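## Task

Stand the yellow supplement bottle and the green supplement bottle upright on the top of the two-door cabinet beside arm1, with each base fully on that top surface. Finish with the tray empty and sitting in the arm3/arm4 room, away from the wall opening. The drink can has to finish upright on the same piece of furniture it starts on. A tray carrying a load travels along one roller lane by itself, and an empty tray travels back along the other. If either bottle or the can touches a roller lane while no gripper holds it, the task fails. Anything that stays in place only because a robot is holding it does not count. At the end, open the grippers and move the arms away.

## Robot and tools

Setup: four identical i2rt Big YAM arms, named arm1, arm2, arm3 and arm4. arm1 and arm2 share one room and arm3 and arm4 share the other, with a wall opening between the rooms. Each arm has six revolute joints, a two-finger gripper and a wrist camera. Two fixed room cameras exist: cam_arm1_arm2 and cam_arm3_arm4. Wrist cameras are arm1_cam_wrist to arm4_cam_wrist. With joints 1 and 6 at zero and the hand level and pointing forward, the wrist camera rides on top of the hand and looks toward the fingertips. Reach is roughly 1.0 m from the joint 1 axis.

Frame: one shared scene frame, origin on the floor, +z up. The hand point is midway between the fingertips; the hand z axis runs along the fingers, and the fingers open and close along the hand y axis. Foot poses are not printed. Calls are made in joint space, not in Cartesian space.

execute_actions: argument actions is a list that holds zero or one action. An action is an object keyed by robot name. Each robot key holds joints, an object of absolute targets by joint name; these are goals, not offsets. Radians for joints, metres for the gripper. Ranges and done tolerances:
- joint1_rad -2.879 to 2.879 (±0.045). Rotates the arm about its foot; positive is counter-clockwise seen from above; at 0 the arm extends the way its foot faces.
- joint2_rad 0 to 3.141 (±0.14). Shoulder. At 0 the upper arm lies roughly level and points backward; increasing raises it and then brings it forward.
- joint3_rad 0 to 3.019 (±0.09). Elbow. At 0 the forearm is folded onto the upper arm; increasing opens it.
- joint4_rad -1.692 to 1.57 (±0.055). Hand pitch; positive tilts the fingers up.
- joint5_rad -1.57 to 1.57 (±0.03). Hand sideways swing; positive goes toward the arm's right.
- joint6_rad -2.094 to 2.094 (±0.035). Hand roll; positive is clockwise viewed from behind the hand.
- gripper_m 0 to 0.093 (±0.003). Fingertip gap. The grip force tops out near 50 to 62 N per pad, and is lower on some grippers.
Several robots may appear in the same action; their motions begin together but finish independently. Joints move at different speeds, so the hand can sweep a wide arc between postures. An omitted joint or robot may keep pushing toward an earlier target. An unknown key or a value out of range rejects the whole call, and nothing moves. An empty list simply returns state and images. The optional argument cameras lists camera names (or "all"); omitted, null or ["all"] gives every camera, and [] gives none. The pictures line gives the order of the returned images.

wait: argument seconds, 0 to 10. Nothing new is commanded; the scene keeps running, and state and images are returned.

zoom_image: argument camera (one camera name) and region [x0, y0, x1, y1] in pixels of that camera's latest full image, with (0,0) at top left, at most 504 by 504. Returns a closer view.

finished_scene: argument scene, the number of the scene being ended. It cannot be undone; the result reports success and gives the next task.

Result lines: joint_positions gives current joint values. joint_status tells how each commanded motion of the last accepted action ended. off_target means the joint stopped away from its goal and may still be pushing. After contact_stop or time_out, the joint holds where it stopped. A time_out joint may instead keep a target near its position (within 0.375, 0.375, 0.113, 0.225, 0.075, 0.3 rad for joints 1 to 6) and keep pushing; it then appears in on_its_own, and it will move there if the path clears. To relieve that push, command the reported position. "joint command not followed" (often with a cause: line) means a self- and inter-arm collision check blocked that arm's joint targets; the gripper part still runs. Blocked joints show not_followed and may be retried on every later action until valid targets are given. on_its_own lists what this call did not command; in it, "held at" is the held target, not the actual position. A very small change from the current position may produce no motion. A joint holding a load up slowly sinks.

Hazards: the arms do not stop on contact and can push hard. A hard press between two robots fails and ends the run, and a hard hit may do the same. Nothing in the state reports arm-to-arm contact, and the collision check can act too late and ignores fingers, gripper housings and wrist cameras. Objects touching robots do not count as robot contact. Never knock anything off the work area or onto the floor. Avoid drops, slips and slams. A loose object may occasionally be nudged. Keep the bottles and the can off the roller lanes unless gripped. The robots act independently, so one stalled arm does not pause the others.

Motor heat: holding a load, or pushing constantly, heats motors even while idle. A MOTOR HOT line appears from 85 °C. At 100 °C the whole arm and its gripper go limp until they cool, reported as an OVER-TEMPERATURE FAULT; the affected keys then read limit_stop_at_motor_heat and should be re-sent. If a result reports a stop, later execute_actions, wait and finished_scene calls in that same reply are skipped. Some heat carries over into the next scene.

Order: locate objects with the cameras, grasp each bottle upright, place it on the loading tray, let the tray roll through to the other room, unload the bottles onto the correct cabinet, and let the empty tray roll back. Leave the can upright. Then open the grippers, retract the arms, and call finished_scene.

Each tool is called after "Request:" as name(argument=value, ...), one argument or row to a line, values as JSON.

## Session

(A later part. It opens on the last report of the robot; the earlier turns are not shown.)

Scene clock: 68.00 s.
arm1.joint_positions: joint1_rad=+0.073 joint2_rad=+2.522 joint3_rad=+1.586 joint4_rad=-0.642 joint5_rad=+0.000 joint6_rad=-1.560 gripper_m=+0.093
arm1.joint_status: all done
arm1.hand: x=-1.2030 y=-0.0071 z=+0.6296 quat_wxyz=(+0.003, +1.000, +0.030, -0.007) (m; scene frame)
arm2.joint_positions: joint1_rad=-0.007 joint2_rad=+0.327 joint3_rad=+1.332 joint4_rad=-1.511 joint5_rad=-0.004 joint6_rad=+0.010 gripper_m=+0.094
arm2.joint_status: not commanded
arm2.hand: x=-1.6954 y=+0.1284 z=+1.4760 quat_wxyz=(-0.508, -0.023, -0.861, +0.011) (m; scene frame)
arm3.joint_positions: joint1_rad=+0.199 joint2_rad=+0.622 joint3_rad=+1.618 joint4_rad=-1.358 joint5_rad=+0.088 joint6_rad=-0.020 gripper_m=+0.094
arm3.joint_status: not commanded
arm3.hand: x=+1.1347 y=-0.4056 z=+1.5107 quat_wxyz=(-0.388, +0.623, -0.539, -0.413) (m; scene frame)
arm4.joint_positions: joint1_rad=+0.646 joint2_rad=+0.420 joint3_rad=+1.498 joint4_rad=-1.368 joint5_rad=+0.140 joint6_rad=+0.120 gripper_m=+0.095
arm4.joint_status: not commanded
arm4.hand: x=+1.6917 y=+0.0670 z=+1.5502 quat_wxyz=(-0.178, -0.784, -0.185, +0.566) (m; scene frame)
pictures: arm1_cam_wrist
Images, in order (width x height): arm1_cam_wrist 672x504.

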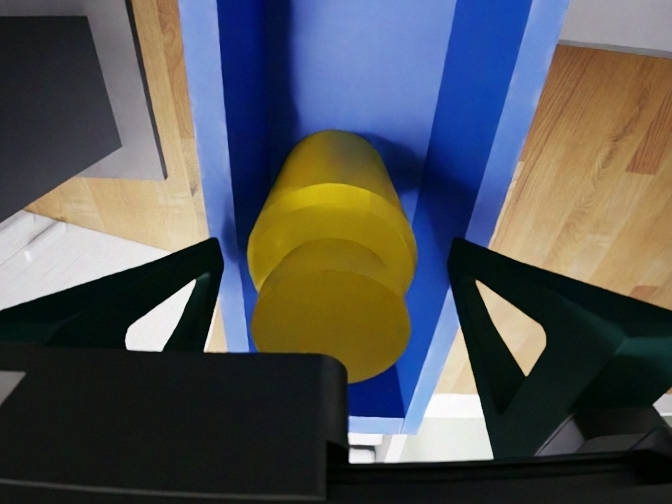

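Request:
execute_actions(
  actions=[
    {"arm1":{"joints":{"gripper_m":0.078}}},
  ],
  cameras=[],
)

Request:
execute_actions(
  actions=[
    {"arm1":{"joints":{"joint2_rad":2.60,"joint3_rad":1.64,"joint4_rad":-0.625}}},
  ],
  cameras=["arm1_cam_wrist"],
)

Scene clock: 68.97 s.
arm1.joint_positions: joint1_rad=+0.073 joint2_rad=+2.522 joint3_rad=+1.586 joint4_rad=-0.642 joint5_rad=+0.000 joint6_rad=-1.560 gripper_m=+0.078
arm1.joint_status: all done
arm1.hand: x=-1.2030 y=-0.0071 z=+0.6296 quat_wxyz=(+0.003, +1.000, +0.030, -0.007) (m; scene frame)
arm2.joint_positions: joint1_rad=-0.007 joint2_rad=+0.327 joint3_rad=+1.332 joint4_rad=-1.511 joint5_rad=-0.004 joint6_rad=+0.010 gripper_m=+0.094
arm2.joint_status: not commanded
arm2.hand: x=-1.6954 y=+0.1284 z=+1.4760 quat_wxyz=(-0.508, -0.023, -0.861, +0.011) (m; scene frame)
arm3.joint_positions: joint1_rad=+0.199 joint2_rad=+0.622 joint3_rad=+1.618 joint4_rad=-1.358 joint5_rad=+0.088 joint6_rad=-0.020 gripper_m=+0.094
arm3.joint_status: not commanded
arm3.hand: x=+1.1347 y=-0.4056 z=+1.5107 quat_wxyz=(-0.388, +0.623, -0.539, -0.413) (m; scene frame)
arm4.joint_positions: joint1_rad=+0.646 joint2_rad=+0.420 joint3_rad=+1.498 joint4_rad=-1.368 joint5_rad=+0.140 joint6_rad=+0.120 gripper_m=+0.095
arm4.joint_status: not commanded
arm4.hand: x=+1.6917 y=+0.0670 z=+1.5502 quat_wxyz=(-0.178, -0.784, -0.185, +0.566) (m; scene frame)
pictures: none
No camera images: the call's "cameras" was empty. Leave "cameras" out to get every camera's image.

Scene clock: 69.77 s.
arm1.joint_positions: joint1_rad=+0.073 joint2_rad=+2.565 joint3_rad=+1.617 joint4_rad=-0.632 joint5_rad=+0.000 joint6_rad=-1.561 gripper_m=+0.078
arm1.joint_status: all done
arm1.hand: x=-1.2035 y=-0.0039 z=+0.6123 quat_wxyz=(+0.003, +1.000, +0.030, -0.007) (m; scene frame)
arm2.joint_positions: joint1_rad=-0.007 joint2_rad=+0.327 joint3_rad=+1.332 joint4_rad=-1.511 joint5_rad=-0.004 joint6_rad=+0.010 gripper_m=+0.094
arm2.joint_status: not commanded
arm2.hand: x=-1.6954 y=+0.1284 z=+1.4760 quat_wxyz=(-0.508, -0.023, -0.861, +0.011) (m; scene frame)
arm3.joint_positions: joint1_rad=+0.199 joint2_rad=+0.622 joint3_rad=+1.618 joint4_rad=-1.358 joint5_rad=+0.088 joint6_rad=-0.020 gripper_m=+0.094
arm3.joint_status: not commanded
arm3.hand: x=+1.1347 y=-0.4056 z=+1.5107 quat_wxyz=(-0.388, +0.623, -0.539, -0.413) (m; scene frame)
arm4.joint_positions: joint1_rad=+0.646 joint2_rad=+0.420 joint3_rad=+1.498 joint4_rad=-1.368 joint5_rad=+0.140 joint6_rad=+0.120 gripper_m=+0.095
arm4.joint_status: not commanded
arm4.hand: x=+1.6917 y=+0.0670 z=+1.5502 quat_wxyz=(-0.178, -0.784, -0.185, +0.566) (m; scene frame)
pictures: arm1_cam_wrist
Images, in order (width x height): arm1_cam_wrist 672x504.

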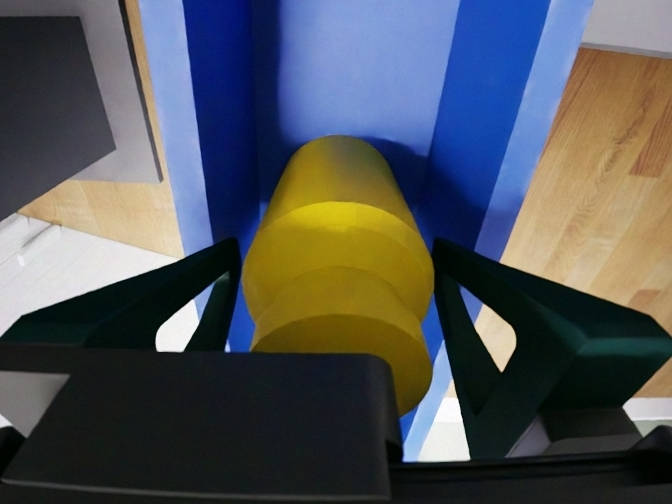

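Request:
execute_actions(
  actions=[
    {"arm1":{"joints":{"gripper_m":0.04}}},
  ],
  cameras=["arm1_cam_wrist"],
)

Scene clock: 72.00 s.
arm1.joint_positions: joint1_rad=+0.073 joint2_rad=+2.565 joint3_rad=+1.617 joint4_rad=-0.631 joint5_rad=+0.000 joint6_rad=-1.561 gripper_m=+0.066
arm1.joint_status: gripper_m off_target (ended at +0.066, target +0.040)
arm1.hand: x=-1.2035 y=-0.0038 z=+0.6123 quat_wxyz=(+0.003, +1.000, +0.030, -0.007) (m; scene frame)
arm2.joint_positions: joint1_rad=-0.007 joint2_rad=+0.327 joint3_rad=+1.332 joint4_rad=-1.511 joint5_rad=-0.004 joint6_rad=+0.010 gripper_m=+0.094
arm2.joint_status: not commanded
arm2.hand: x=-1.6954 y=+0.1284 z=+1.4760 quat_wxyz=(-0.508, -0.023, -0.861, +0.011) (m; scene frame)
arm3.joint_positions: joint1_rad=+0.199 joint2_rad=+0.622 joint3_rad=+1.618 joint4_rad=-1.358 joint5_rad=+0.088 joint6_rad=-0.020 gripper_m=+0.094
arm3.joint_status: not commanded
arm3.hand: x=+1.1347 y=-0.4056 z=+1.5107 quat_wxyz=(-0.388, +0.623, -0.539, -0.413) (m; scene frame)
arm4.joint_positions: joint1_rad=+0.646 joint2_rad=+0.420 joint3_rad=+1.498 joint4_rad=-1.368 joint5_rad=+0.140 joint6_rad=+0.120 gripper_m=+0.095
arm4.joint_status: not commanded
arm4.hand: x=+1.6917 y=+0.0670 z=+1.5502 quat_wxyz=(-0.178, -0.784, -0.185, +0.566) (m; scene frame)
pictures: arm1_cam_wrist
Images, in order (width x height): arm1_cam_wrist 672x504.

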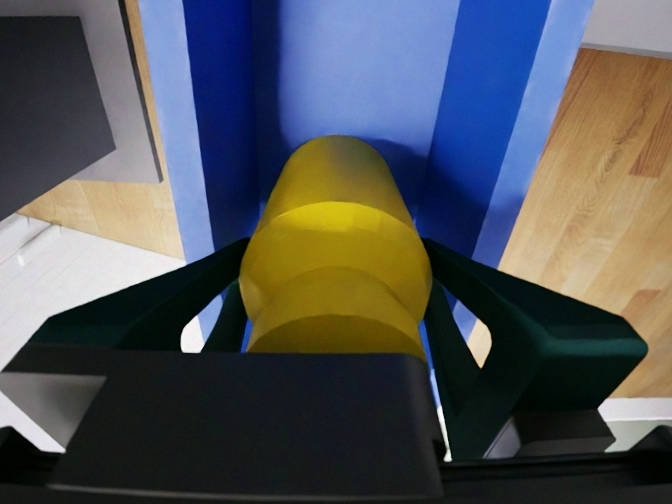

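Request:
execute_actions(
  actions=[
    {"arm1":{"joints":{"joint2_rad":2.3,"joint3_rad":1.56,"joint4_rad":-0.83}}},
  ],
  cameras=["arm1_cam_wrist"],
)

Request:
execute_actions(
  actions=[
    {"arm1":{"joints":{"joint2_rad":1.85,"joint3_rad":1.65,"joint4_rad":-1.37}}},
  ],
  cameras=["arm1_cam_wrist"],
)

Scene clock: 73.80 s.
arm1.joint_positions: joint1_rad=+0.073 joint2_rad=+2.288 joint3_rad=+1.551 joint4_rad=-0.822 joint5_rad=+0.001 joint6_rad=-1.563 gripper_m=+0.066
arm1.joint_status: all done
arm1.hand: x=-1.2019 y=+0.0061 z=+0.7566 quat_wxyz=(-0.006, +0.999, +0.031, -0.007) (m; scene frame)
arm2.joint_positions: joint1_rad=-0.007 joint2_rad=+0.327 joint3_rad=+1.332 joint4_rad=-1.511 joint5_rad=-0.004 joint6_rad=+0.010 gripper_m=+0.094
arm2.joint_status: not commanded
arm2.hand: x=-1.6954 y=+0.1284 z=+1.4760 quat_wxyz=(-0.508, -0.023, -0.861, +0.011) (m; scene frame)
arm3.joint_positions: joint1_rad=+0.199 joint2_rad=+0.622 joint3_rad=+1.618 joint4_rad=-1.358 joint5_rad=+0.088 joint6_rad=-0.020 gripper_m=+0.094
arm3.joint_status: not commanded
arm3.hand: x=+1.1347 y=-0.4056 z=+1.5107 quat_wxyz=(-0.388, +0.623, -0.539, -0.413) (m; scene frame)
arm4.joint_positions: joint1_rad=+0.646 joint2_rad=+0.420 joint3_rad=+1.498 joint4_rad=-1.368 joint5_rad=+0.140 joint6_rad=+0.120 gripper_m=+0.095
arm4.joint_status: not commanded
arm4.hand: x=+1.6917 y=+0.0670 z=+1.5502 quat_wxyz=(-0.178, -0.784, -0.185, +0.566) (m; scene frame)
pictures: arm1_cam_wrist
Images, in order (width x height): arm1_cam_wrist 672x504.

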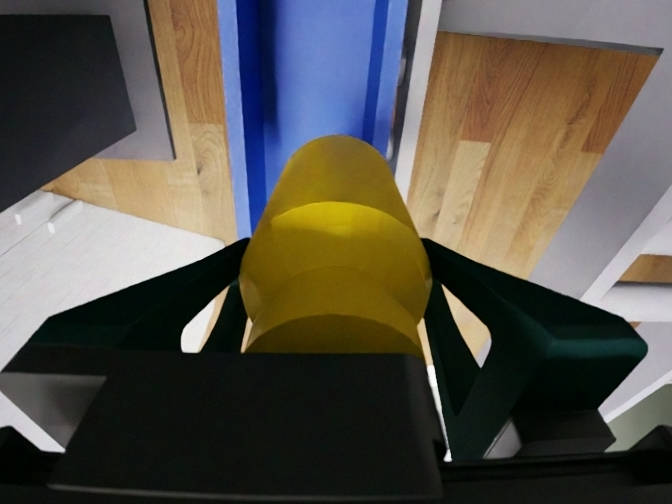

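Scene clock: 75.30 s.
arm1.joint_positions: joint1_rad=+0.073 joint2_rad=+1.842 joint3_rad=+1.638 joint4_rad=-1.362 joint5_rad=+0.001 joint6_rad=-1.563 gripper_m=+0.066
arm1.joint_status: all done
arm1.hand: x=-1.1946 y=-0.0375 z=+1.0423 quat_wxyz=(-0.003, +0.999, +0.031, -0.007) (m; scene frame)
arm2.joint_positions: joint1_rad=-0.007 joint2_rad=+0.327 joint3_rad=+1.332 joint4_rad=-1.511 joint5_rad=-0.004 joint6_rad=+0.010 gripper_m=+0.094
arm2.joint_status: not commanded
arm2.hand: x=-1.6954 y=+0.1284 z=+1.4760 quat_wxyz=(-0.508, -0.023, -0.861, +0.011) (m; scene frame)
arm3.joint_positions: joint1_rad=+0.199 joint2_rad=+0.622 joint3_rad=+1.618 joint4_rad=-1.358 joint5_rad=+0.088 joint6_rad=-0.020 gripper_m=+0.094
arm3.joint_status: not commanded
arm3.hand: x=+1.1347 y=-0.4056 z=+1.5107 quat_wxyz=(-0.388, +0.623, -0.539, -0.413) (m; scene frame)
arm4.joint_positions: joint1_rad=+0.646 joint2_rad=+0.420 joint3_rad=+1.498 joint4_rad=-1.368 joint5_rad=+0.140 joint6_rad=+0.120 gripper_m=+0.095
arm4.joint_status: not commanded
arm4.hand: x=+1.6917 y=+0.0670 z=+1.5502 quat_wxyz=(-0.178, -0.784, -0.185, +0.566) (m; scene frame)
pictures: arm1_cam_wrist
Images, in order (width x height): arm1_cam_wrist 672x504.

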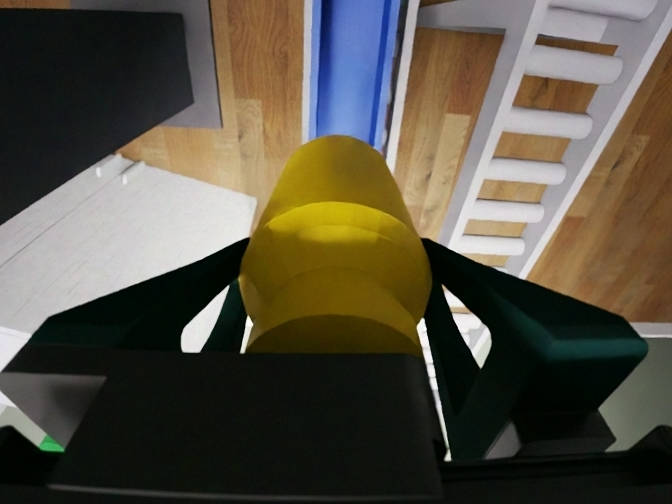

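Request:
execute_actions(
  actions=[
    {"arm1":{"joints":{"joint2_rad":1.75,"joint3_rad":1.68,"joint4_rad":-1.49}}},
  ],
  cameras=[],
)

Request:
execute_actions(
  actions=[
    {"arm1":{"joints":{"joint1_rad":-1.78}},"arm2":{"joints":{"joint2_rad":0.9,"joint3_rad":1.3,"joint4_rad":-1.6}}},
  ],
)

Scene clock: 76.87 s.
arm1.joint_positions: joint1_rad=+0.073 joint2_rad=+1.772 joint3_rad=+1.638 joint4_rad=-1.481 joint5_rad=+0.001 joint6_rad=-1.563 gripper_m=+0.066
arm1.joint_status: all done
arm1.hand: x=-1.1917 y=-0.0696 z=+1.0795 quat_wxyz=(+0.021, +0.999, +0.031, -0.006) (m; scene frame)
arm2.joint_positions: joint1_rad=-0.007 joint2_rad=+0.327 joint3_rad=+1.332 joint4_rad=-1.511 joint5_rad=-0.004 joint6_rad=+0.010 gripper_m=+0.094
arm2.joint_status: not commanded
arm2.hand: x=-1.6954 y=+0.1284 z=+1.4760 quat_wxyz=(-0.508, -0.023, -0.861, +0.011) (m; scene frame)
arm3.joint_positions: joint1_rad=+0.199 joint2_rad=+0.622 joint3_rad=+1.618 joint4_rad=-1.358 joint5_rad=+0.088 joint6_rad=-0.020 gripper_m=+0.094
arm3.joint_status: not commanded
arm3.hand: x=+1.1347 y=-0.4056 z=+1.5107 quat_wxyz=(-0.388, +0.623, -0.539, -0.413) (m; scene frame)
arm4.joint_positions: joint1_rad=+0.646 joint2_rad=+0.420 joint3_rad=+1.498 joint4_rad=-1.368 joint5_rad=+0.140 joint6_rad=+0.120 gripper_m=+0.095
arm4.joint_status: not commanded
arm4.hand: x=+1.6917 y=+0.0670 z=+1.5502 quat_wxyz=(-0.178, -0.784, -0.185, +0.566) (m; scene frame)
pictures: none
No camera images: the call's "cameras" was empty. Leave "cameras" out to get every camera's image.

Scene clock: 78.87 s.
arm1.joint_positions: joint1_rad=-1.788 joint2_rad=+1.772 joint3_rad=+1.639 joint4_rad=-1.481 joint5_rad=+0.001 joint6_rad=-1.563 gripper_m=+0.066
arm1.joint_status: all done
arm1.hand: x=-0.6357 y=-0.7166 z=+1.0710 quat_wxyz=(+0.019, +0.622, -0.782, -0.021) (m; scene frame)
arm2.joint_positions: joint1_rad=-0.007 joint2_rad=+0.901 joint3_rad=+1.283 joint4_rad=-1.584 joint5_rad=-0.004 joint6_rad=+0.010 gripper_m=+0.094
arm2.joint_status: all done
arm2.hand: x=-1.5174 y=+0.1186 z=+1.3392 quat_wxyz=(-0.184, -0.029, -0.983, +0.005) (m; scene frame)
arm3.joint_positions: joint1_rad=+0.199 joint2_rad=+0.622 joint3_rad=+1.618 joint4_rad=-1.358 joint5_rad=+0.088 joint6_rad=-0.020 gripper_m=+0.094
arm3.joint_status: not commanded
arm3.hand: x=+1.1347 y=-0.4056 z=+1.5107 quat_wxyz=(-0.388, +0.623, -0.539, -0.413) (m; scene frame)
arm4.joint_positions: joint1_rad=+0.646 joint2_rad=+0.420 joint3_rad=+1.498 joint4_rad=-1.368 joint5_rad=+0.140 joint6_rad=+0.120 gripper_m=+0.095
arm4.joint_status: not commanded
arm4.hand: x=+1.6917 y=+0.0670 z=+1.5502 quat_wxyz=(-0.178, -0.784, -0.185, +0.566) (m; scene frame)
pictures: arm1_cam_wrist, arm2_cam_wrist, arm3_cam_wrist, arm4_cam_wrist, cam_arm1_arm2, cam_arm3_arm4
Images, in order (width x height): arm1_cam_wrist 672x504, arm2_cam_wrist 672x504, arm3_cam_wrist 672x504, arm4_cam_wrist 672x504, cam_arm1_arm2 672x504, cam_arm3_arm4 672x504.

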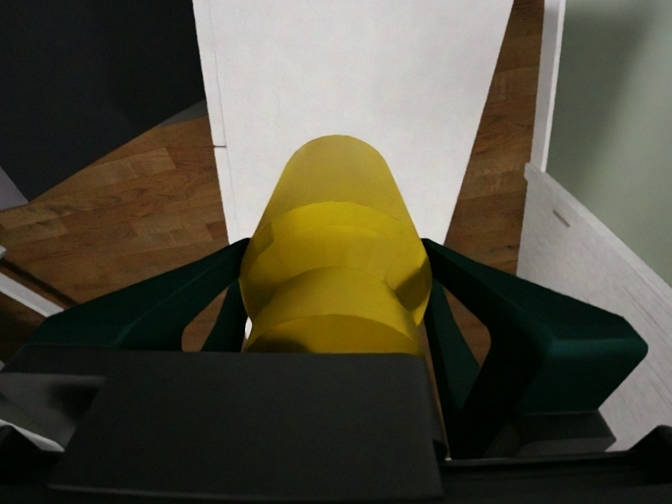

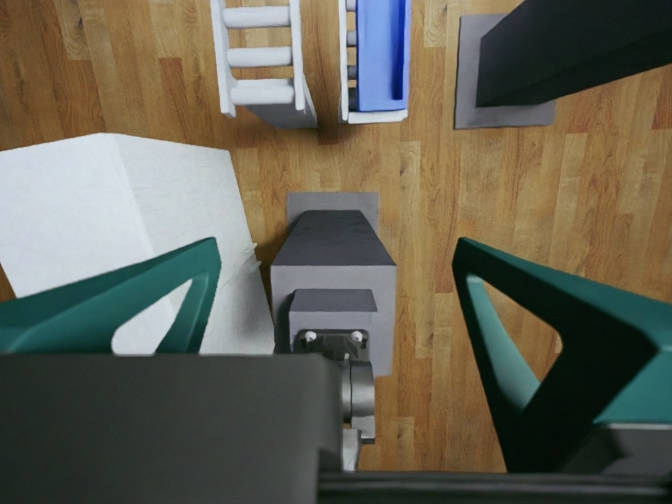

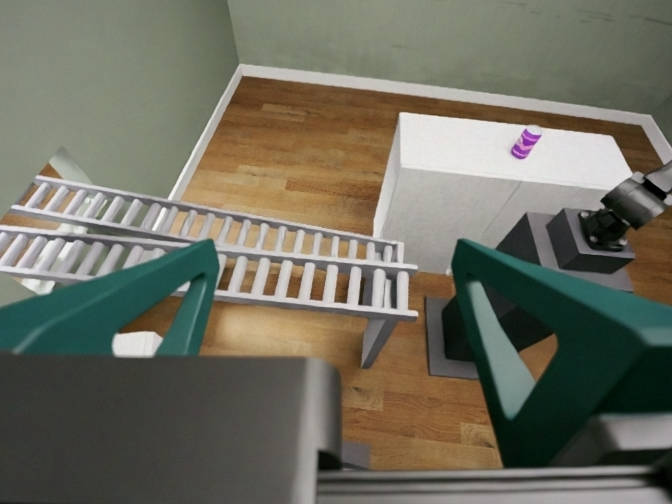

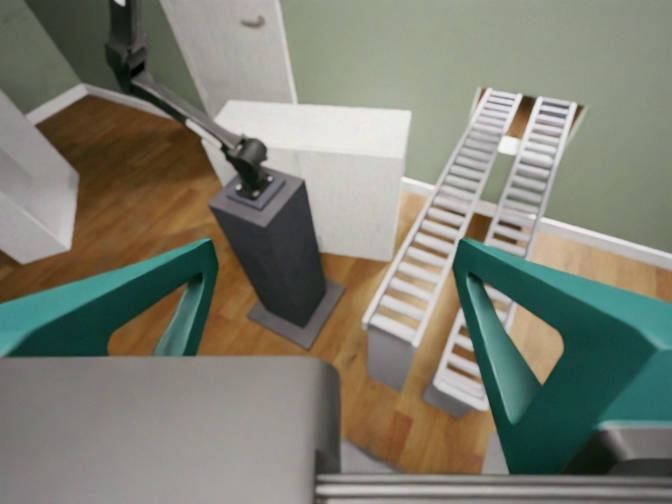

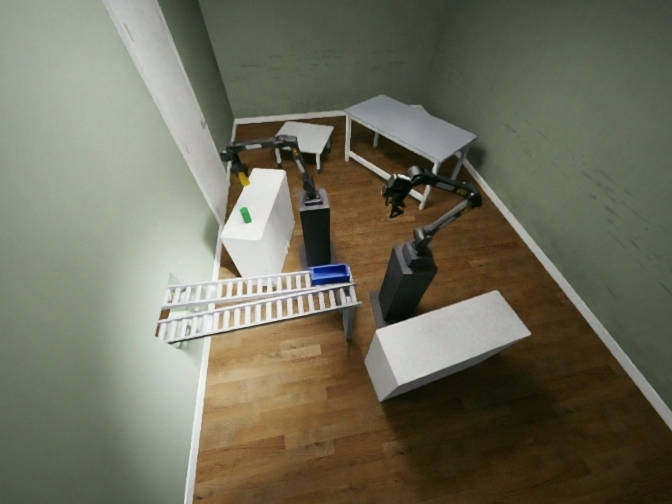

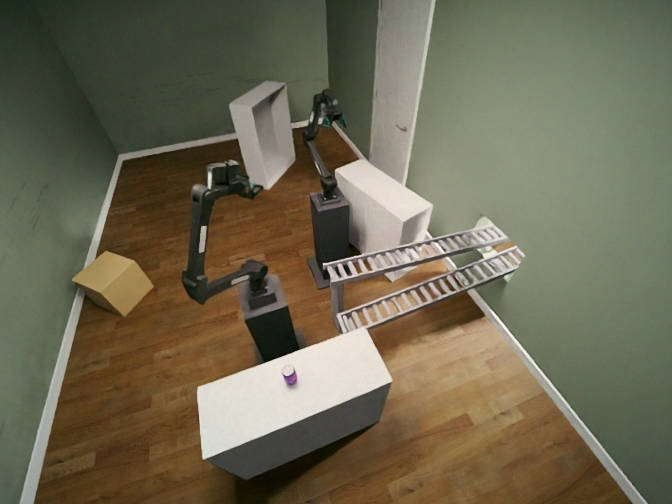

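Request:
execute_actions(
  actions=[
    {"arm1":{"joints":{"joint2_rad":1.99,"joint3_rad":1.49,"joint4_rad":-1.07}}},
  ],
  cameras=["arm1_cam_wrist","cam_arm1_arm2"],
)

Scene clock: 80.60 s.
arm1.joint_positions: joint1_rad=-1.788 joint2_rad=+2.026 joint3_rad=+1.460 joint4_rad=-1.078 joint5_rad=+0.001 joint6_rad=-1.563 gripper_m=+0.066
arm1.joint_status: all done
arm1.hand: x=-0.6174 y=-0.7212 z=+0.8695 quat_wxyz=(+0.029, +0.622, -0.782, -0.033) (m; scene frame)
arm2.joint_positions: joint1_rad=-0.007 joint2_rad=+0.901 joint3_rad=+1.283 joint4_rad=-1.584 joint5_rad=-0.004 joint6_rad=+0.010 gripper_m=+0.094
arm2.joint_status: not commanded
arm2.hand: x=-1.5174 y=+0.1186 z=+1.3392 quat_wxyz=(-0.184, -0.029, -0.983, +0.005) (m; scene frame)
arm3.joint_positions: joint1_rad=+0.199 joint2_rad=+0.622 joint3_rad=+1.618 joint4_rad=-1.358 joint5_rad=+0.088 joint6_rad=-0.020 gripper_m=+0.094
arm3.joint_status: not commanded
arm3.hand: x=+1.1347 y=-0.4056 z=+1.5107 quat_wxyz=(-0.388, +0.623, -0.539, -0.413) (m; scene frame)
arm4.joint_positions: joint1_rad=+0.646 joint2_rad=+0.420 joint3_rad=+1.498 joint4_rad=-1.368 joint5_rad=+0.140 joint6_rad=+0.120 gripper_m=+0.095
arm4.joint_status: not commanded
arm4.hand: x=+1.6917 y=+0.0670 z=+1.5502 quat_wxyz=(-0.178, -0.784, -0.185, +0.566) (m; scene frame)
pictures: arm1_cam_wrist, cam_arm1_arm2
Images, in order (width x height): arm1_cam_wrist 672x504, cam_arm1_arm2 672x504.

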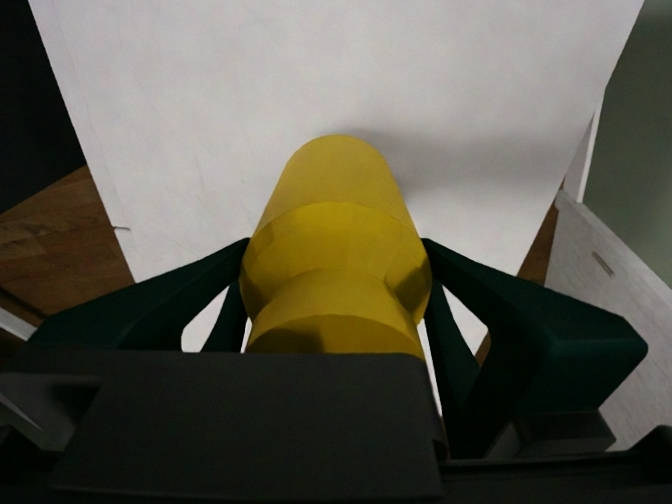

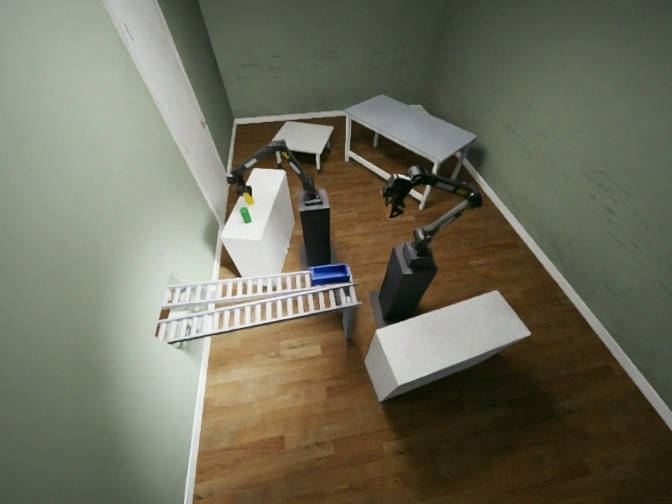

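Request:
execute_actions(
  actions=[
    {"arm1":{"joints":{"joint4_rad":-1.0}}},
  ],
  cameras=[],
)

Request:
execute_actions(
  actions=[
    {"arm1":{"joints":{"joint2_rad":2.075,"joint4_rad":-0.965}}},
  ],
  cameras=["arm1_cam_wrist"],
)

Scene clock: 81.83 s.
arm1.joint_positions: joint1_rad=-1.788 joint2_rad=+2.026 joint3_rad=+1.460 joint4_rad=-1.010 joint5_rad=+0.001 joint6_rad=-1.563 gripper_m=+0.066
arm1.joint_status: all done
arm1.hand: x=-0.6013 y=-0.7248 z=+0.8686 quat_wxyz=(+0.008, +0.622, -0.783, -0.007) (m; scene frame)
arm2.joint_positions: joint1_rad=-0.007 joint2_rad=+0.901 joint3_rad=+1.283 joint4_rad=-1.584 joint5_rad=-0.004 joint6_rad=+0.010 gripper_m=+0.094
arm2.joint_status: not commanded
arm2.hand: x=-1.5174 y=+0.1186 z=+1.3392 quat_wxyz=(-0.184, -0.029, -0.983, +0.005) (m; scene frame)
arm3.joint_positions: joint1_rad=+0.199 joint2_rad=+0.622 joint3_rad=+1.618 joint4_rad=-1.358 joint5_rad=+0.088 joint6_rad=-0.020 gripper_m=+0.094
arm3.joint_status: not commanded
arm3.hand: x=+1.1347 y=-0.4056 z=+1.5107 quat_wxyz=(-0.388, +0.623, -0.539, -0.413) (m; scene frame)
arm4.joint_positions: joint1_rad=+0.646 joint2_rad=+0.420 joint3_rad=+1.498 joint4_rad=-1.368 joint5_rad=+0.140 joint6_rad=+0.120 gripper_m=+0.095
arm4.joint_status: not commanded
arm4.hand: x=+1.6917 y=+0.0670 z=+1.5502 quat_wxyz=(-0.178, -0.784, -0.185, +0.566) (m; scene frame)
pictures: none
No camera images: the call's "cameras" was empty. Leave "cameras" out to get every camera's image.

Scene clock: 82.70 s.
arm1.joint_positions: joint1_rad=-1.788 joint2_rad=+2.058 joint3_rad=+1.460 joint4_rad=-0.975 joint5_rad=+0.001 joint6_rad=-1.563 gripper_m=+0.066
arm1.joint_status: all done
arm1.hand: x=-0.5976 y=-0.7257 z=+0.8512 quat_wxyz=(+0.006, +0.622, -0.783, -0.005) (m; scene frame)
arm2.joint_positions: joint1_rad=-0.007 joint2_rad=+0.901 joint3_rad=+1.283 joint4_rad=-1.584 joint5_rad=-0.004 joint6_rad=+0.010 gripper_m=+0.094
arm2.joint_status: not commanded
arm2.hand: x=-1.5174 y=+0.1186 z=+1.3392 quat_wxyz=(-0.184, -0.029, -0.983, +0.005) (m; scene frame)
arm3.joint_positions: joint1_rad=+0.199 joint2_rad=+0.622 joint3_rad=+1.618 joint4_rad=-1.358 joint5_rad=+0.088 joint6_rad=-0.020 gripper_m=+0.094
arm3.joint_status: not commanded
arm3.hand: x=+1.1347 y=-0.4056 z=+1.5107 quat_wxyz=(-0.388, +0.623, -0.539, -0.413) (m; scene frame)
arm4.joint_positions: joint1_rad=+0.646 joint2_rad=+0.420 joint3_rad=+1.498 joint4_rad=-1.368 joint5_rad=+0.140 joint6_rad=+0.120 gripper_m=+0.095
arm4.joint_status: not commanded
arm4.hand: x=+1.6917 y=+0.0670 z=+1.5502 quat_wxyz=(-0.178, -0.784, -0.185, +0.566) (m; scene frame)
pictures: arm1_cam_wrist
Images, in order (width x height): arm1_cam_wrist 672x504.

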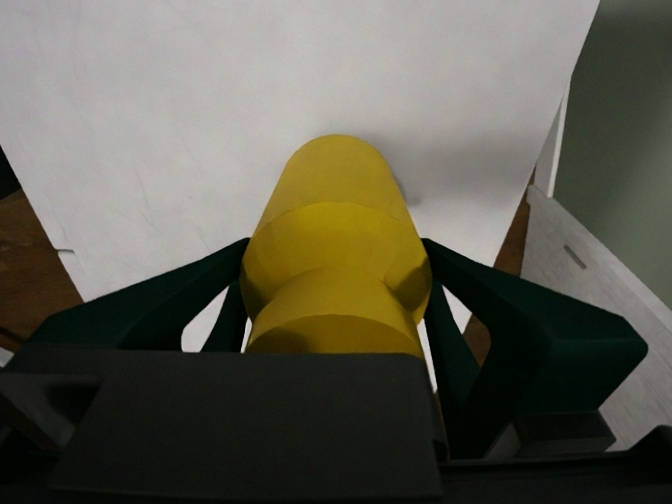

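Request:
execute_actions(
  actions=[
    {"arm1":{"joints":{"gripper_m":0.093}},"arm2":{"joints":{"joint1_rad":-0.314,"joint6_rad":-0.314,"joint2_rad":2.3,"joint3_rad":1.73,"joint4_rad":-1.0,"gripper_m":0.07}}},
  ],
  cameras=["arm1_cam_wrist","arm2_cam_wrist"],
)

Request:
execute_actions(
  actions=[
    {"arm1":{"joints":{"joint2_rad":1.8,"joint4_rad":-1.23}},"arm2":{"joints":{"joint2_rad":2.51,"joint3_rad":1.74,"joint4_rad":-0.81}}},
  ],
  cameras=["arm2_cam_wrist","cam_arm1_arm2"],
)

Scene clock: 86.00 s.
arm1.joint_positions: joint1_rad=-1.788 joint2_rad=+2.058 joint3_rad=+1.460 joint4_rad=-0.975 joint5_rad=+0.001 joint6_rad=-1.563 gripper_m=+0.093
arm1.joint_status: all done
arm1.hand: x=-0.5976 y=-0.7257 z=+0.8512 quat_wxyz=(+0.006, +0.622, -0.783, -0.005) (m; scene frame)
arm2.joint_positions: joint1_rad=-0.314 joint2_rad=+2.315 joint3_rad=+1.700 joint4_rad=-1.010 joint5_rad=-0.002 joint6_rad=-0.304 gripper_m=+0.070
arm2.joint_status: all done
arm2.hand: x=-1.2123 y=-0.0896 z=+0.8552 quat_wxyz=(+0.025, -0.026, -0.999, -0.007) (m; scene frame)
arm3.joint_positions: joint1_rad=+0.199 joint2_rad=+0.622 joint3_rad=+1.618 joint4_rad=-1.358 joint5_rad=+0.088 joint6_rad=-0.020 gripper_m=+0.094
arm3.joint_status: not commanded
arm3.hand: x=+1.1347 y=-0.4056 z=+1.5107 quat_wxyz=(-0.388, +0.623, -0.539, -0.413) (m; scene frame)
arm4.joint_positions: joint1_rad=+0.646 joint2_rad=+0.420 joint3_rad=+1.498 joint4_rad=-1.368 joint5_rad=+0.140 joint6_rad=+0.120 gripper_m=+0.095
arm4.joint_status: not commanded
arm4.hand: x=+1.6917 y=+0.0670 z=+1.5502 quat_wxyz=(-0.178, -0.784, -0.185, +0.566) (m; scene frame)
pictures: arm1_cam_wrist, arm2_cam_wrist
Images, in order (width x height): arm1_cam_wrist 672x504, arm2_cam_wrist 672x504.

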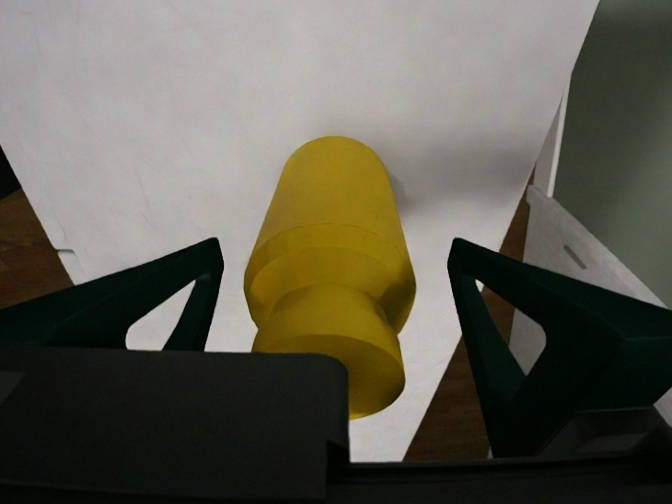

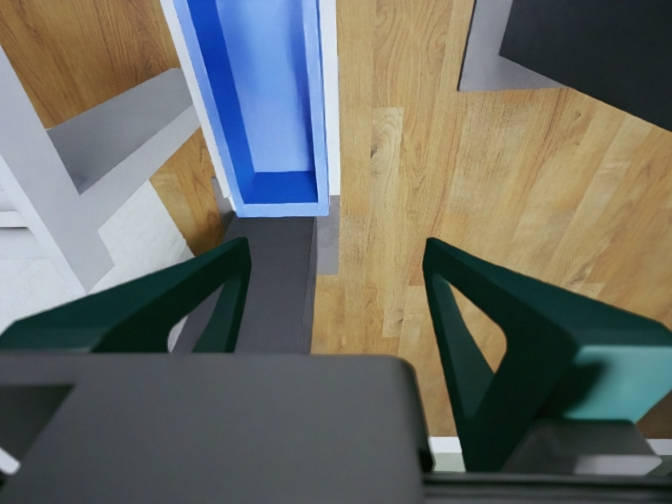

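Scene clock: 87.30 s.
arm1.joint_positions: joint1_rad=-1.788 joint2_rad=+1.769 joint3_rad=+1.475 joint4_rad=-1.222 joint5_rad=+0.001 joint6_rad=-1.563 gripper_m=+0.093
arm1.joint_status: all done
arm1.hand: x=-0.6270 y=-0.7187 z=+1.0112 quat_wxyz=(-0.011, +0.622, -0.783, +0.017) (m; scene frame)
arm2.joint_positions: joint1_rad=-0.314 joint2_rad=+2.525 joint3_rad=+1.720 joint4_rad=-0.826 joint5_rad=-0.002 joint6_rad=-0.304 gripper_m=+0.070
arm2.joint_status: all done
arm2.hand: x=-1.2187 y=-0.0880 z=+0.7314 quat_wxyz=(+0.028, -0.026, -0.999, -0.008) (m; scene frame)
arm3.joint_positions: joint1_rad=+0.199 joint2_rad=+0.622 joint3_rad=+1.618 joint4_rad=-1.358 joint5_rad=+0.088 joint6_rad=-0.020 gripper_m=+0.094
arm3.joint_status: not commanded
arm3.hand: x=+1.1347 y=-0.4056 z=+1.5107 quat_wxyz=(-0.388, +0.623, -0.539, -0.413) (m; scene frame)
arm4.joint_positions: joint1_rad=+0.646 joint2_rad=+0.420 joint3_rad=+1.498 joint4_rad=-1.368 joint5_rad=+0.140 joint6_rad=+0.120 gripper_m=+0.095
arm4.joint_status: not commanded
arm4.hand: x=+1.6917 y=+0.0670 z=+1.5502 quat_wxyz=(-0.178, -0.784, -0.185, +0.566) (m; scene frame)
pictures: arm2_cam_wrist, cam_arm1_arm2
Images, in order (width x height): arm2_cam_wrist 672x504, cam_arm1_arm2 672x504.

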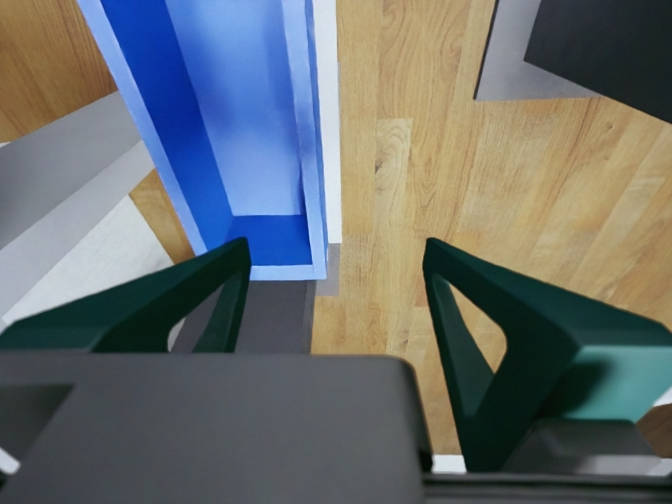

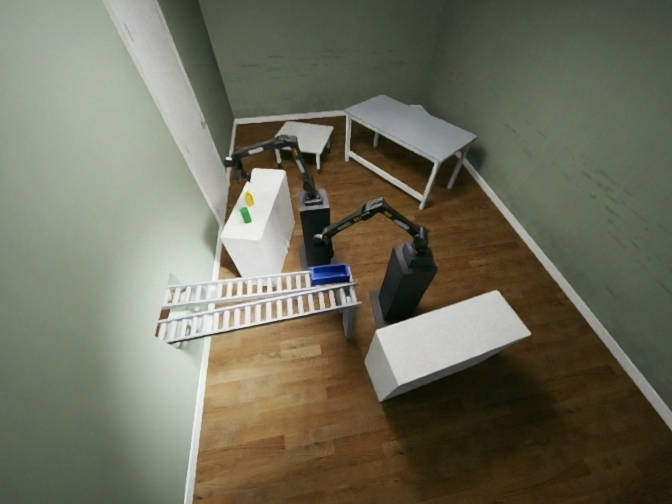

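Request:
execute_actions(
  actions=[
    {"arm1":{"joints":{"joint2_rad":1.0,"joint4_rad":-1.5}},"arm2":{"joints":{"joint1_rad":-0.274,"joint6_rad":-0.3,"joint2_rad":2.68,"joint3_rad":1.93,"joint4_rad":-0.79}}},
  ],
  cameras=["arm2_cam_wrist"],
)

Scene clock: 91.57 s.
arm1.joint_positions: joint1_rad=-1.788 joint2_rad=+0.993 joint3_rad=+1.484 joint4_rad=-1.494 joint5_rad=+0.001 joint6_rad=-1.563 gripper_m=+0.093
arm1.joint_status: all done
arm1.hand: x=-0.8184 y=-0.6752 z=+1.3395 quat_wxyz=(-0.170, +0.599, -0.753, +0.213) (m; scene frame)
arm2.joint_positions: joint1_rad=-0.277 joint2_rad=+2.694 joint3_rad=+1.896 joint4_rad=-0.801 joint5_rad=-0.002 joint6_rad=-0.304 gripper_m=+0.070
arm2.joint_status: all done
arm2.hand: x=-1.1803 y=-0.0769 z=+0.6720 quat_wxyz=(+0.013, -0.008, -1.000, -0.002) (m; scene frame)
arm3.joint_positions: joint1_rad=+0.199 joint2_rad=+0.622 joint3_rad=+1.618 joint4_rad=-1.358 joint5_rad=+0.088 joint6_rad=-0.020 gripper_m=+0.094
arm3.joint_status: not commanded
arm3.hand: x=+1.1347 y=-0.4056 z=+1.5107 quat_wxyz=(-0.388, +0.623, -0.539, -0.413) (m; scene frame)
arm4.joint_positions: joint1_rad=+0.646 joint2_rad=+0.420 joint3_rad=+1.498 joint4_rad=-1.368 joint5_rad=+0.140 joint6_rad=+0.120 gripper_m=+0.095
arm4.joint_status: not commanded
arm4.hand: x=+1.6917 y=+0.0670 z=+1.5502 quat_wxyz=(-0.178, -0.784, -0.185, +0.566) (m; scene frame)
pictures: arm2_cam_wrist
Images, in order (width x height): arm2_cam_wrist 672x504.

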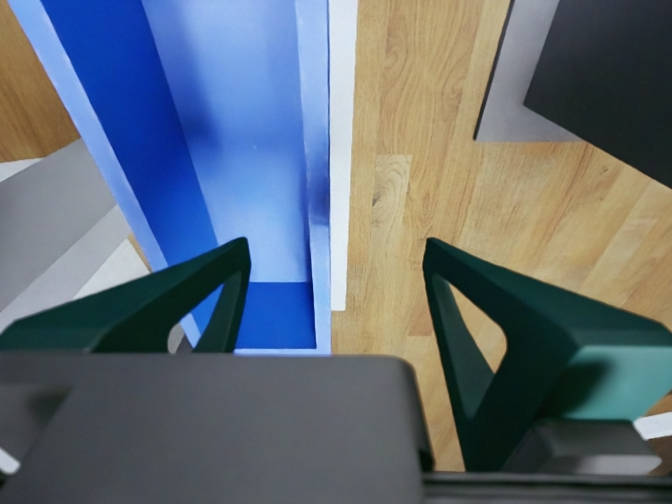

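Request:
execute_actions(
  actions=[
    {"arm2":{"joints":{"joint1_rad":-0.25,"joint6_rad":-0.29,"joint2_rad":2.80,"joint3_rad":2.0,"joint4_rad":-0.76}}},
  ],
  cameras=["arm2_cam_wrist"],
)

Request:
execute_actions(
  actions=[
    {"arm2":{"joints":{"joint2_rad":2.89,"joint3_rad":2.08,"joint4_rad":-0.73}}},
  ],
  cameras=["arm2_cam_wrist"],
)

Scene clock: 93.33 s.
arm1.joint_positions: joint1_rad=-1.788 joint2_rad=+0.993 joint3_rad=+1.484 joint4_rad=-1.494 joint5_rad=+0.001 joint6_rad=-1.563 gripper_m=+0.093
arm1.joint_status: not commanded
arm1.hand: x=-0.8184 y=-0.6752 z=+1.3395 quat_wxyz=(-0.170, +0.599, -0.753, +0.213) (m; scene frame)
arm2.joint_positions: joint1_rad=-0.257 joint2_rad=+2.815 joint3_rad=+1.980 joint4_rad=-0.771 joint5_rad=-0.002 joint6_rad=-0.300 gripper_m=+0.070
arm2.joint_status: all done
arm2.hand: x=-1.1786 y=-0.0645 z=+0.6168 quat_wxyz=(+0.016, +0.000, -1.000, -0.003) (m; scene frame)
arm3.joint_positions: joint1_rad=+0.199 joint2_rad=+0.622 joint3_rad=+1.618 joint4_rad=-1.358 joint5_rad=+0.088 joint6_rad=-0.020 gripper_m=+0.094
arm3.joint_status: not commanded
arm3.hand: x=+1.1347 y=-0.4056 z=+1.5107 quat_wxyz=(-0.388, +0.623, -0.539, -0.413) (m; scene frame)
arm4.joint_positions: joint1_rad=+0.646 joint2_rad=+0.420 joint3_rad=+1.498 joint4_rad=-1.368 joint5_rad=+0.140 joint6_rad=+0.120 gripper_m=+0.095
arm4.joint_status: not commanded
arm4.hand: x=+1.6917 y=+0.0670 z=+1.5502 quat_wxyz=(-0.178, -0.784, -0.185, +0.566) (m; scene frame)
pictures: arm2_cam_wrist
Images, in order (width x height): arm2_cam_wrist 672x504.

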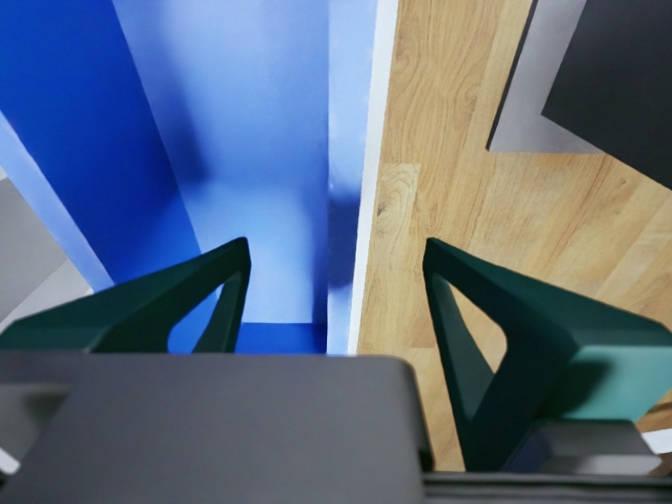

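Scene clock: 94.23 s.
arm1.joint_positions: joint1_rad=-1.788 joint2_rad=+0.993 joint3_rad=+1.484 joint4_rad=-1.494 joint5_rad=+0.001 joint6_rad=-1.563 gripper_m=+0.093
arm1.joint_status: not commanded
arm1.hand: x=-0.8184 y=-0.6752 z=+1.3395 quat_wxyz=(-0.170, +0.599, -0.753, +0.213) (m; scene frame)
arm2.joint_positions: joint1_rad=-0.257 joint2_rad=+2.895 joint3_rad=+2.053 joint4_rad=-0.742 joint5_rad=-0.002 joint6_rad=-0.300 gripper_m=+0.070
arm2.joint_status: all done
arm2.hand: x=-1.1724 y=-0.0667 z=+0.5842 quat_wxyz=(+0.006, +0.000, -1.000, +0.000) (m; scene frame)
arm3.joint_positions: joint1_rad=+0.199 joint2_rad=+0.622 joint3_rad=+1.618 joint4_rad=-1.358 joint5_rad=+0.088 joint6_rad=-0.020 gripper_m=+0.094
arm3.joint_status: not commanded
arm3.hand: x=+1.1347 y=-0.4056 z=+1.5107 quat_wxyz=(-0.388, +0.623, -0.539, -0.413) (m; scene frame)
arm4.joint_positions: joint1_rad=+0.646 joint2_rad=+0.420 joint3_rad=+1.498 joint4_rad=-1.368 joint5_rad=+0.140 joint6_rad=+0.120 gripper_m=+0.095
arm4.joint_status: not commanded
arm4.hand: x=+1.6917 y=+0.0670 z=+1.5502 quat_wxyz=(-0.178, -0.784, -0.185, +0.566) (m; scene frame)
pictures: arm2_cam_wrist
Images, in order (width x height): arm2_cam_wrist 672x504.

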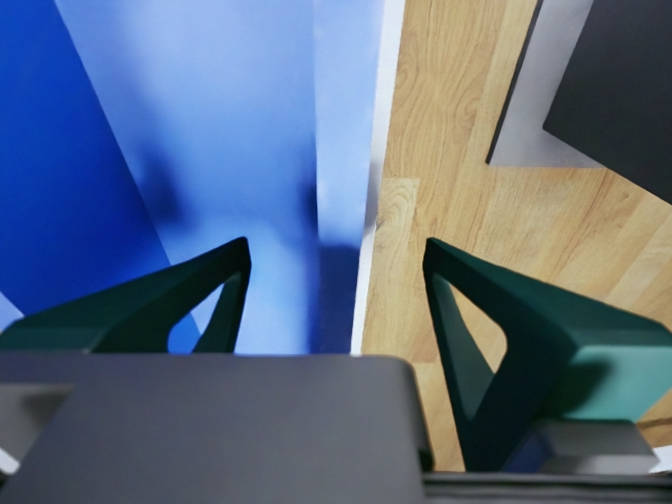

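Wall centred. Close.

Request:
execute_actions(
  actions=[
    {"arm2":{"joints":{"gripper_m":0.0}}},
  ],
  cameras=["arm2_cam_wrist"],
)

Request:
execute_actions(
  actions=[
    {"arm2":{"joints":{"joint2_rad":2.66,"joint3_rad":1.93,"joint4_rad":-0.83}}},
  ],
  cameras=["arm2_cam_wrist","cam_arm1_arm2"],
)

Scene clock: 95.23 s.
arm1.joint_positions: joint1_rad=-1.788 joint2_rad=+0.993 joint3_rad=+1.484 joint4_rad=-1.494 joint5_rad=+0.001 joint6_rad=-1.563 gripper_m=+0.093
arm1.joint_status: not commanded
arm1.hand: x=-0.8184 y=-0.6752 z=+1.3395 quat_wxyz=(-0.170, +0.599, -0.753, +0.213) (m; scene frame)
arm2.joint_positions: joint1_rad=-0.257 joint2_rad=+2.895 joint3_rad=+2.053 joint4_rad=-0.742 joint5_rad=-0.005 joint6_rad=-0.292 gripper_m=+0.011
arm2.joint_status: gripper_m off_target (ended at +0.011, target +0.000)
arm2.hand: x=-1.1723 y=-0.0663 z=+0.5842 quat_wxyz=(+0.006, -0.004, -1.000, -0.001) (m; scene frame)
arm3.joint_positions: joint1_rad=+0.199 joint2_rad=+0.622 joint3_rad=+1.618 joint4_rad=-1.358 joint5_rad=+0.088 joint6_rad=-0.020 gripper_m=+0.094
arm3.joint_status: not commanded
arm3.hand: x=+1.1347 y=-0.4056 z=+1.5107 quat_wxyz=(-0.388, +0.623, -0.539, -0.413) (m; scene frame)
arm4.joint_positions: joint1_rad=+0.646 joint2_rad=+0.420 joint3_rad=+1.498 joint4_rad=-1.368 joint5_rad=+0.140 joint6_rad=+0.120 gripper_m=+0.095
arm4.joint_status: not commanded
arm4.hand: x=+1.6917 y=+0.0670 z=+1.5502 quat_wxyz=(-0.178, -0.784, -0.185, +0.566) (m; scene frame)
pictures: arm2_cam_wrist
Images, in order (width x height): arm2_cam_wrist 672x504.

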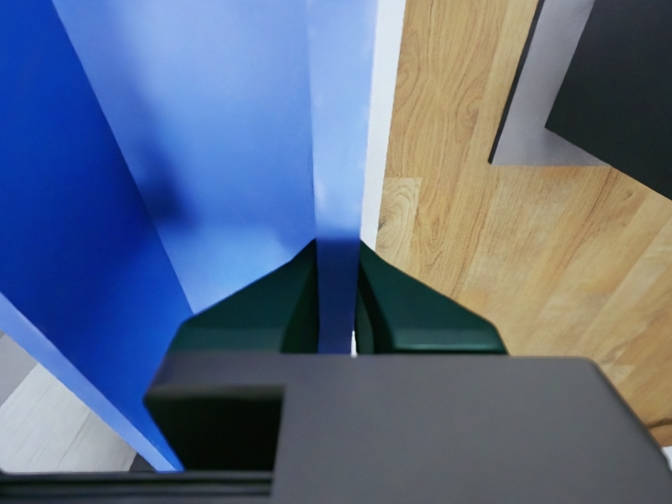

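Scene clock: 96.50 s.
arm1.joint_positions: joint1_rad=-1.788 joint2_rad=+0.993 joint3_rad=+1.484 joint4_rad=-1.494 joint5_rad=+0.001 joint6_rad=-1.563 gripper_m=+0.093
arm1.joint_status: not commanded
arm1.hand: x=-0.8184 y=-0.6752 z=+1.3395 quat_wxyz=(-0.170, +0.599, -0.753, +0.213) (m; scene frame)
arm2.joint_positions: joint1_rad=-0.257 joint2_rad=+2.673 joint3_rad=+1.922 joint4_rad=-0.814 joint5_rad=-0.002 joint6_rad=-0.285 gripper_m=+0.011
arm2.joint_status: all done
arm2.hand: x=-1.1588 y=-0.0701 z=+0.6926 quat_wxyz=(-0.003, -0.007, -1.000, +0.003) (m; scene frame)
arm3.joint_positions: joint1_rad=+0.199 joint2_rad=+0.622 joint3_rad=+1.618 joint4_rad=-1.358 joint5_rad=+0.088 joint6_rad=-0.020 gripper_m=+0.094
arm3.joint_status: not commanded
arm3.hand: x=+1.1347 y=-0.4056 z=+1.5107 quat_wxyz=(-0.388, +0.623, -0.539, -0.413) (m; scene frame)
arm4.joint_positions: joint1_rad=+0.646 joint2_rad=+0.420 joint3_rad=+1.498 joint4_rad=-1.368 joint5_rad=+0.140 joint6_rad=+0.120 gripper_m=+0.095
arm4.joint_status: not commanded
arm4.hand: x=+1.6917 y=+0.0670 z=+1.5502 quat_wxyz=(-0.178, -0.784, -0.185, +0.566) (m; scene frame)
pictures: arm2_cam_wrist, cam_arm1_arm2
Images, in order (width x height): arm2_cam_wrist 672x504, cam_arm1_arm2 672x504.

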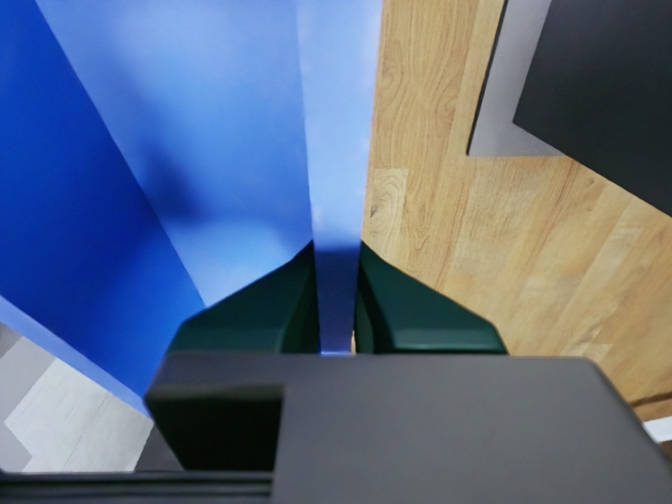

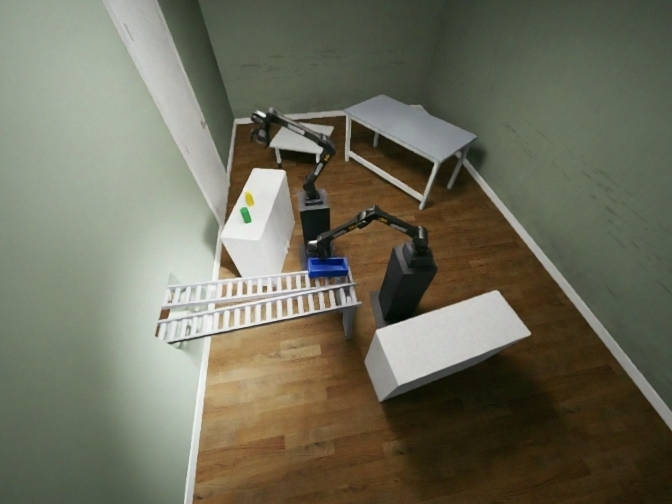

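Request:
execute_actions(
  actions=[
    {"arm2":{"joints":{"joint2_rad":2.29,"joint3_rad":1.92,"joint4_rad":-1.18}}},
  ],
  cameras=[],
)

Request:
execute_actions(
  actions=[
    {"arm2":{"joints":{"joint1_rad":0.15,"joint6_rad":0.12,"joint2_rad":2.42,"joint3_rad":2.1,"joint4_rad":-1.22}}},
  ],
  cameras=["arm2_cam_wrist","cam_arm1_arm2"],
)

Scene clock: 99.53 s.
arm1.joint_positions: joint1_rad=-1.788 joint2_rad=+0.993 joint3_rad=+1.484 joint4_rad=-1.494 joint5_rad=+0.001 joint6_rad=-1.563 gripper_m=+0.093
arm1.joint_status: not commanded
arm1.hand: x=-0.8184 y=-0.6752 z=+1.3395 quat_wxyz=(-0.170, +0.599, -0.753, +0.213) (m; scene frame)
arm2.joint_positions: joint1_rad=-0.257 joint2_rad=+2.322 joint3_rad=+1.900 joint4_rad=-1.163 joint5_rad=+0.000 joint6_rad=-0.285 gripper_m=+0.011
arm2.joint_status: all done
arm2.hand: x=-1.1550 y=-0.0700 z=+0.9165 quat_wxyz=(+0.006, -0.007, -1.000, +0.001) (m; scene frame)
arm3.joint_positions: joint1_rad=+0.199 joint2_rad=+0.622 joint3_rad=+1.618 joint4_rad=-1.358 joint5_rad=+0.088 joint6_rad=-0.020 gripper_m=+0.094
arm3.joint_status: not commanded
arm3.hand: x=+1.1347 y=-0.4056 z=+1.5107 quat_wxyz=(-0.388, +0.623, -0.539, -0.413) (m; scene frame)
arm4.joint_positions: joint1_rad=+0.646 joint2_rad=+0.420 joint3_rad=+1.498 joint4_rad=-1.368 joint5_rad=+0.140 joint6_rad=+0.120 gripper_m=+0.095
arm4.joint_status: not commanded
arm4.hand: x=+1.6917 y=+0.0670 z=+1.5502 quat_wxyz=(-0.178, -0.784, -0.185, +0.566) (m; scene frame)
pictures: none
No camera images: the call's "cameras" was empty. Leave "cameras" out to get every camera's image.

Scene clock: 101.43 s.
arm1.joint_positions: joint1_rad=-1.788 joint2_rad=+0.993 joint3_rad=+1.484 joint4_rad=-1.494 joint5_rad=+0.001 joint6_rad=-1.563 gripper_m=+0.093
arm1.joint_status: not commanded
arm1.hand: x=-0.8184 y=-0.6752 z=+1.3395 quat_wxyz=(-0.170, +0.599, -0.753, +0.213) (m; scene frame)
arm2.joint_positions: joint1_rad=+0.142 joint2_rad=+2.447 joint3_rad=+2.050 joint4_rad=-1.205 joint5_rad=+0.003 joint6_rad=+0.111 gripper_m=+0.011
arm2.joint_status: all done
arm2.hand: x=-1.1022 y=+0.1983 z=+0.8838 quat_wxyz=(+0.015, -0.006, -1.000, +0.006) (m; scene frame)
arm3.joint_positions: joint1_rad=+0.199 joint2_rad=+0.622 joint3_rad=+1.618 joint4_rad=-1.358 joint5_rad=+0.088 joint6_rad=-0.020 gripper_m=+0.094
arm3.joint_status: not commanded
arm3.hand: x=+1.1347 y=-0.4056 z=+1.5107 quat_wxyz=(-0.388, +0.623, -0.539, -0.413) (m; scene frame)
arm4.joint_positions: joint1_rad=+0.646 joint2_rad=+0.420 joint3_rad=+1.498 joint4_rad=-1.368 joint5_rad=+0.140 joint6_rad=+0.120 gripper_m=+0.095
arm4.joint_status: not commanded
arm4.hand: x=+1.6917 y=+0.0670 z=+1.5502 quat_wxyz=(-0.178, -0.784, -0.185, +0.566) (m; scene frame)
pictures: arm2_cam_wrist, cam_arm1_arm2
Images, in order (width x height): arm2_cam_wrist 672x504, cam_arm1_arm2 672x504.

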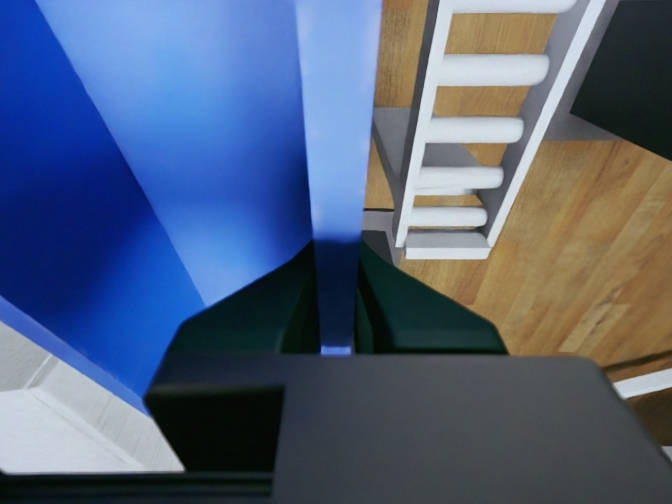

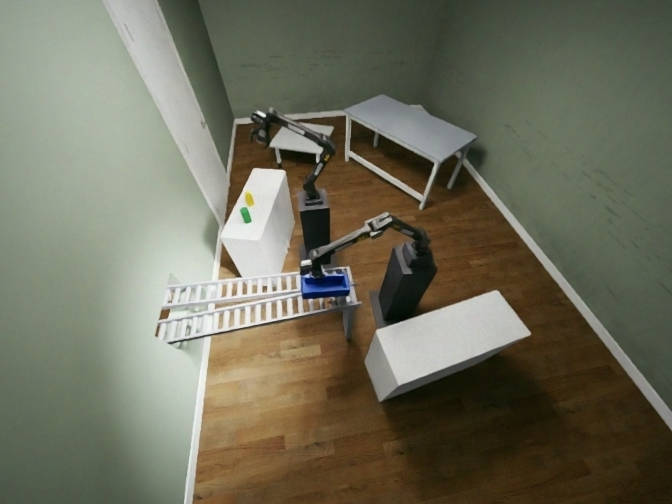

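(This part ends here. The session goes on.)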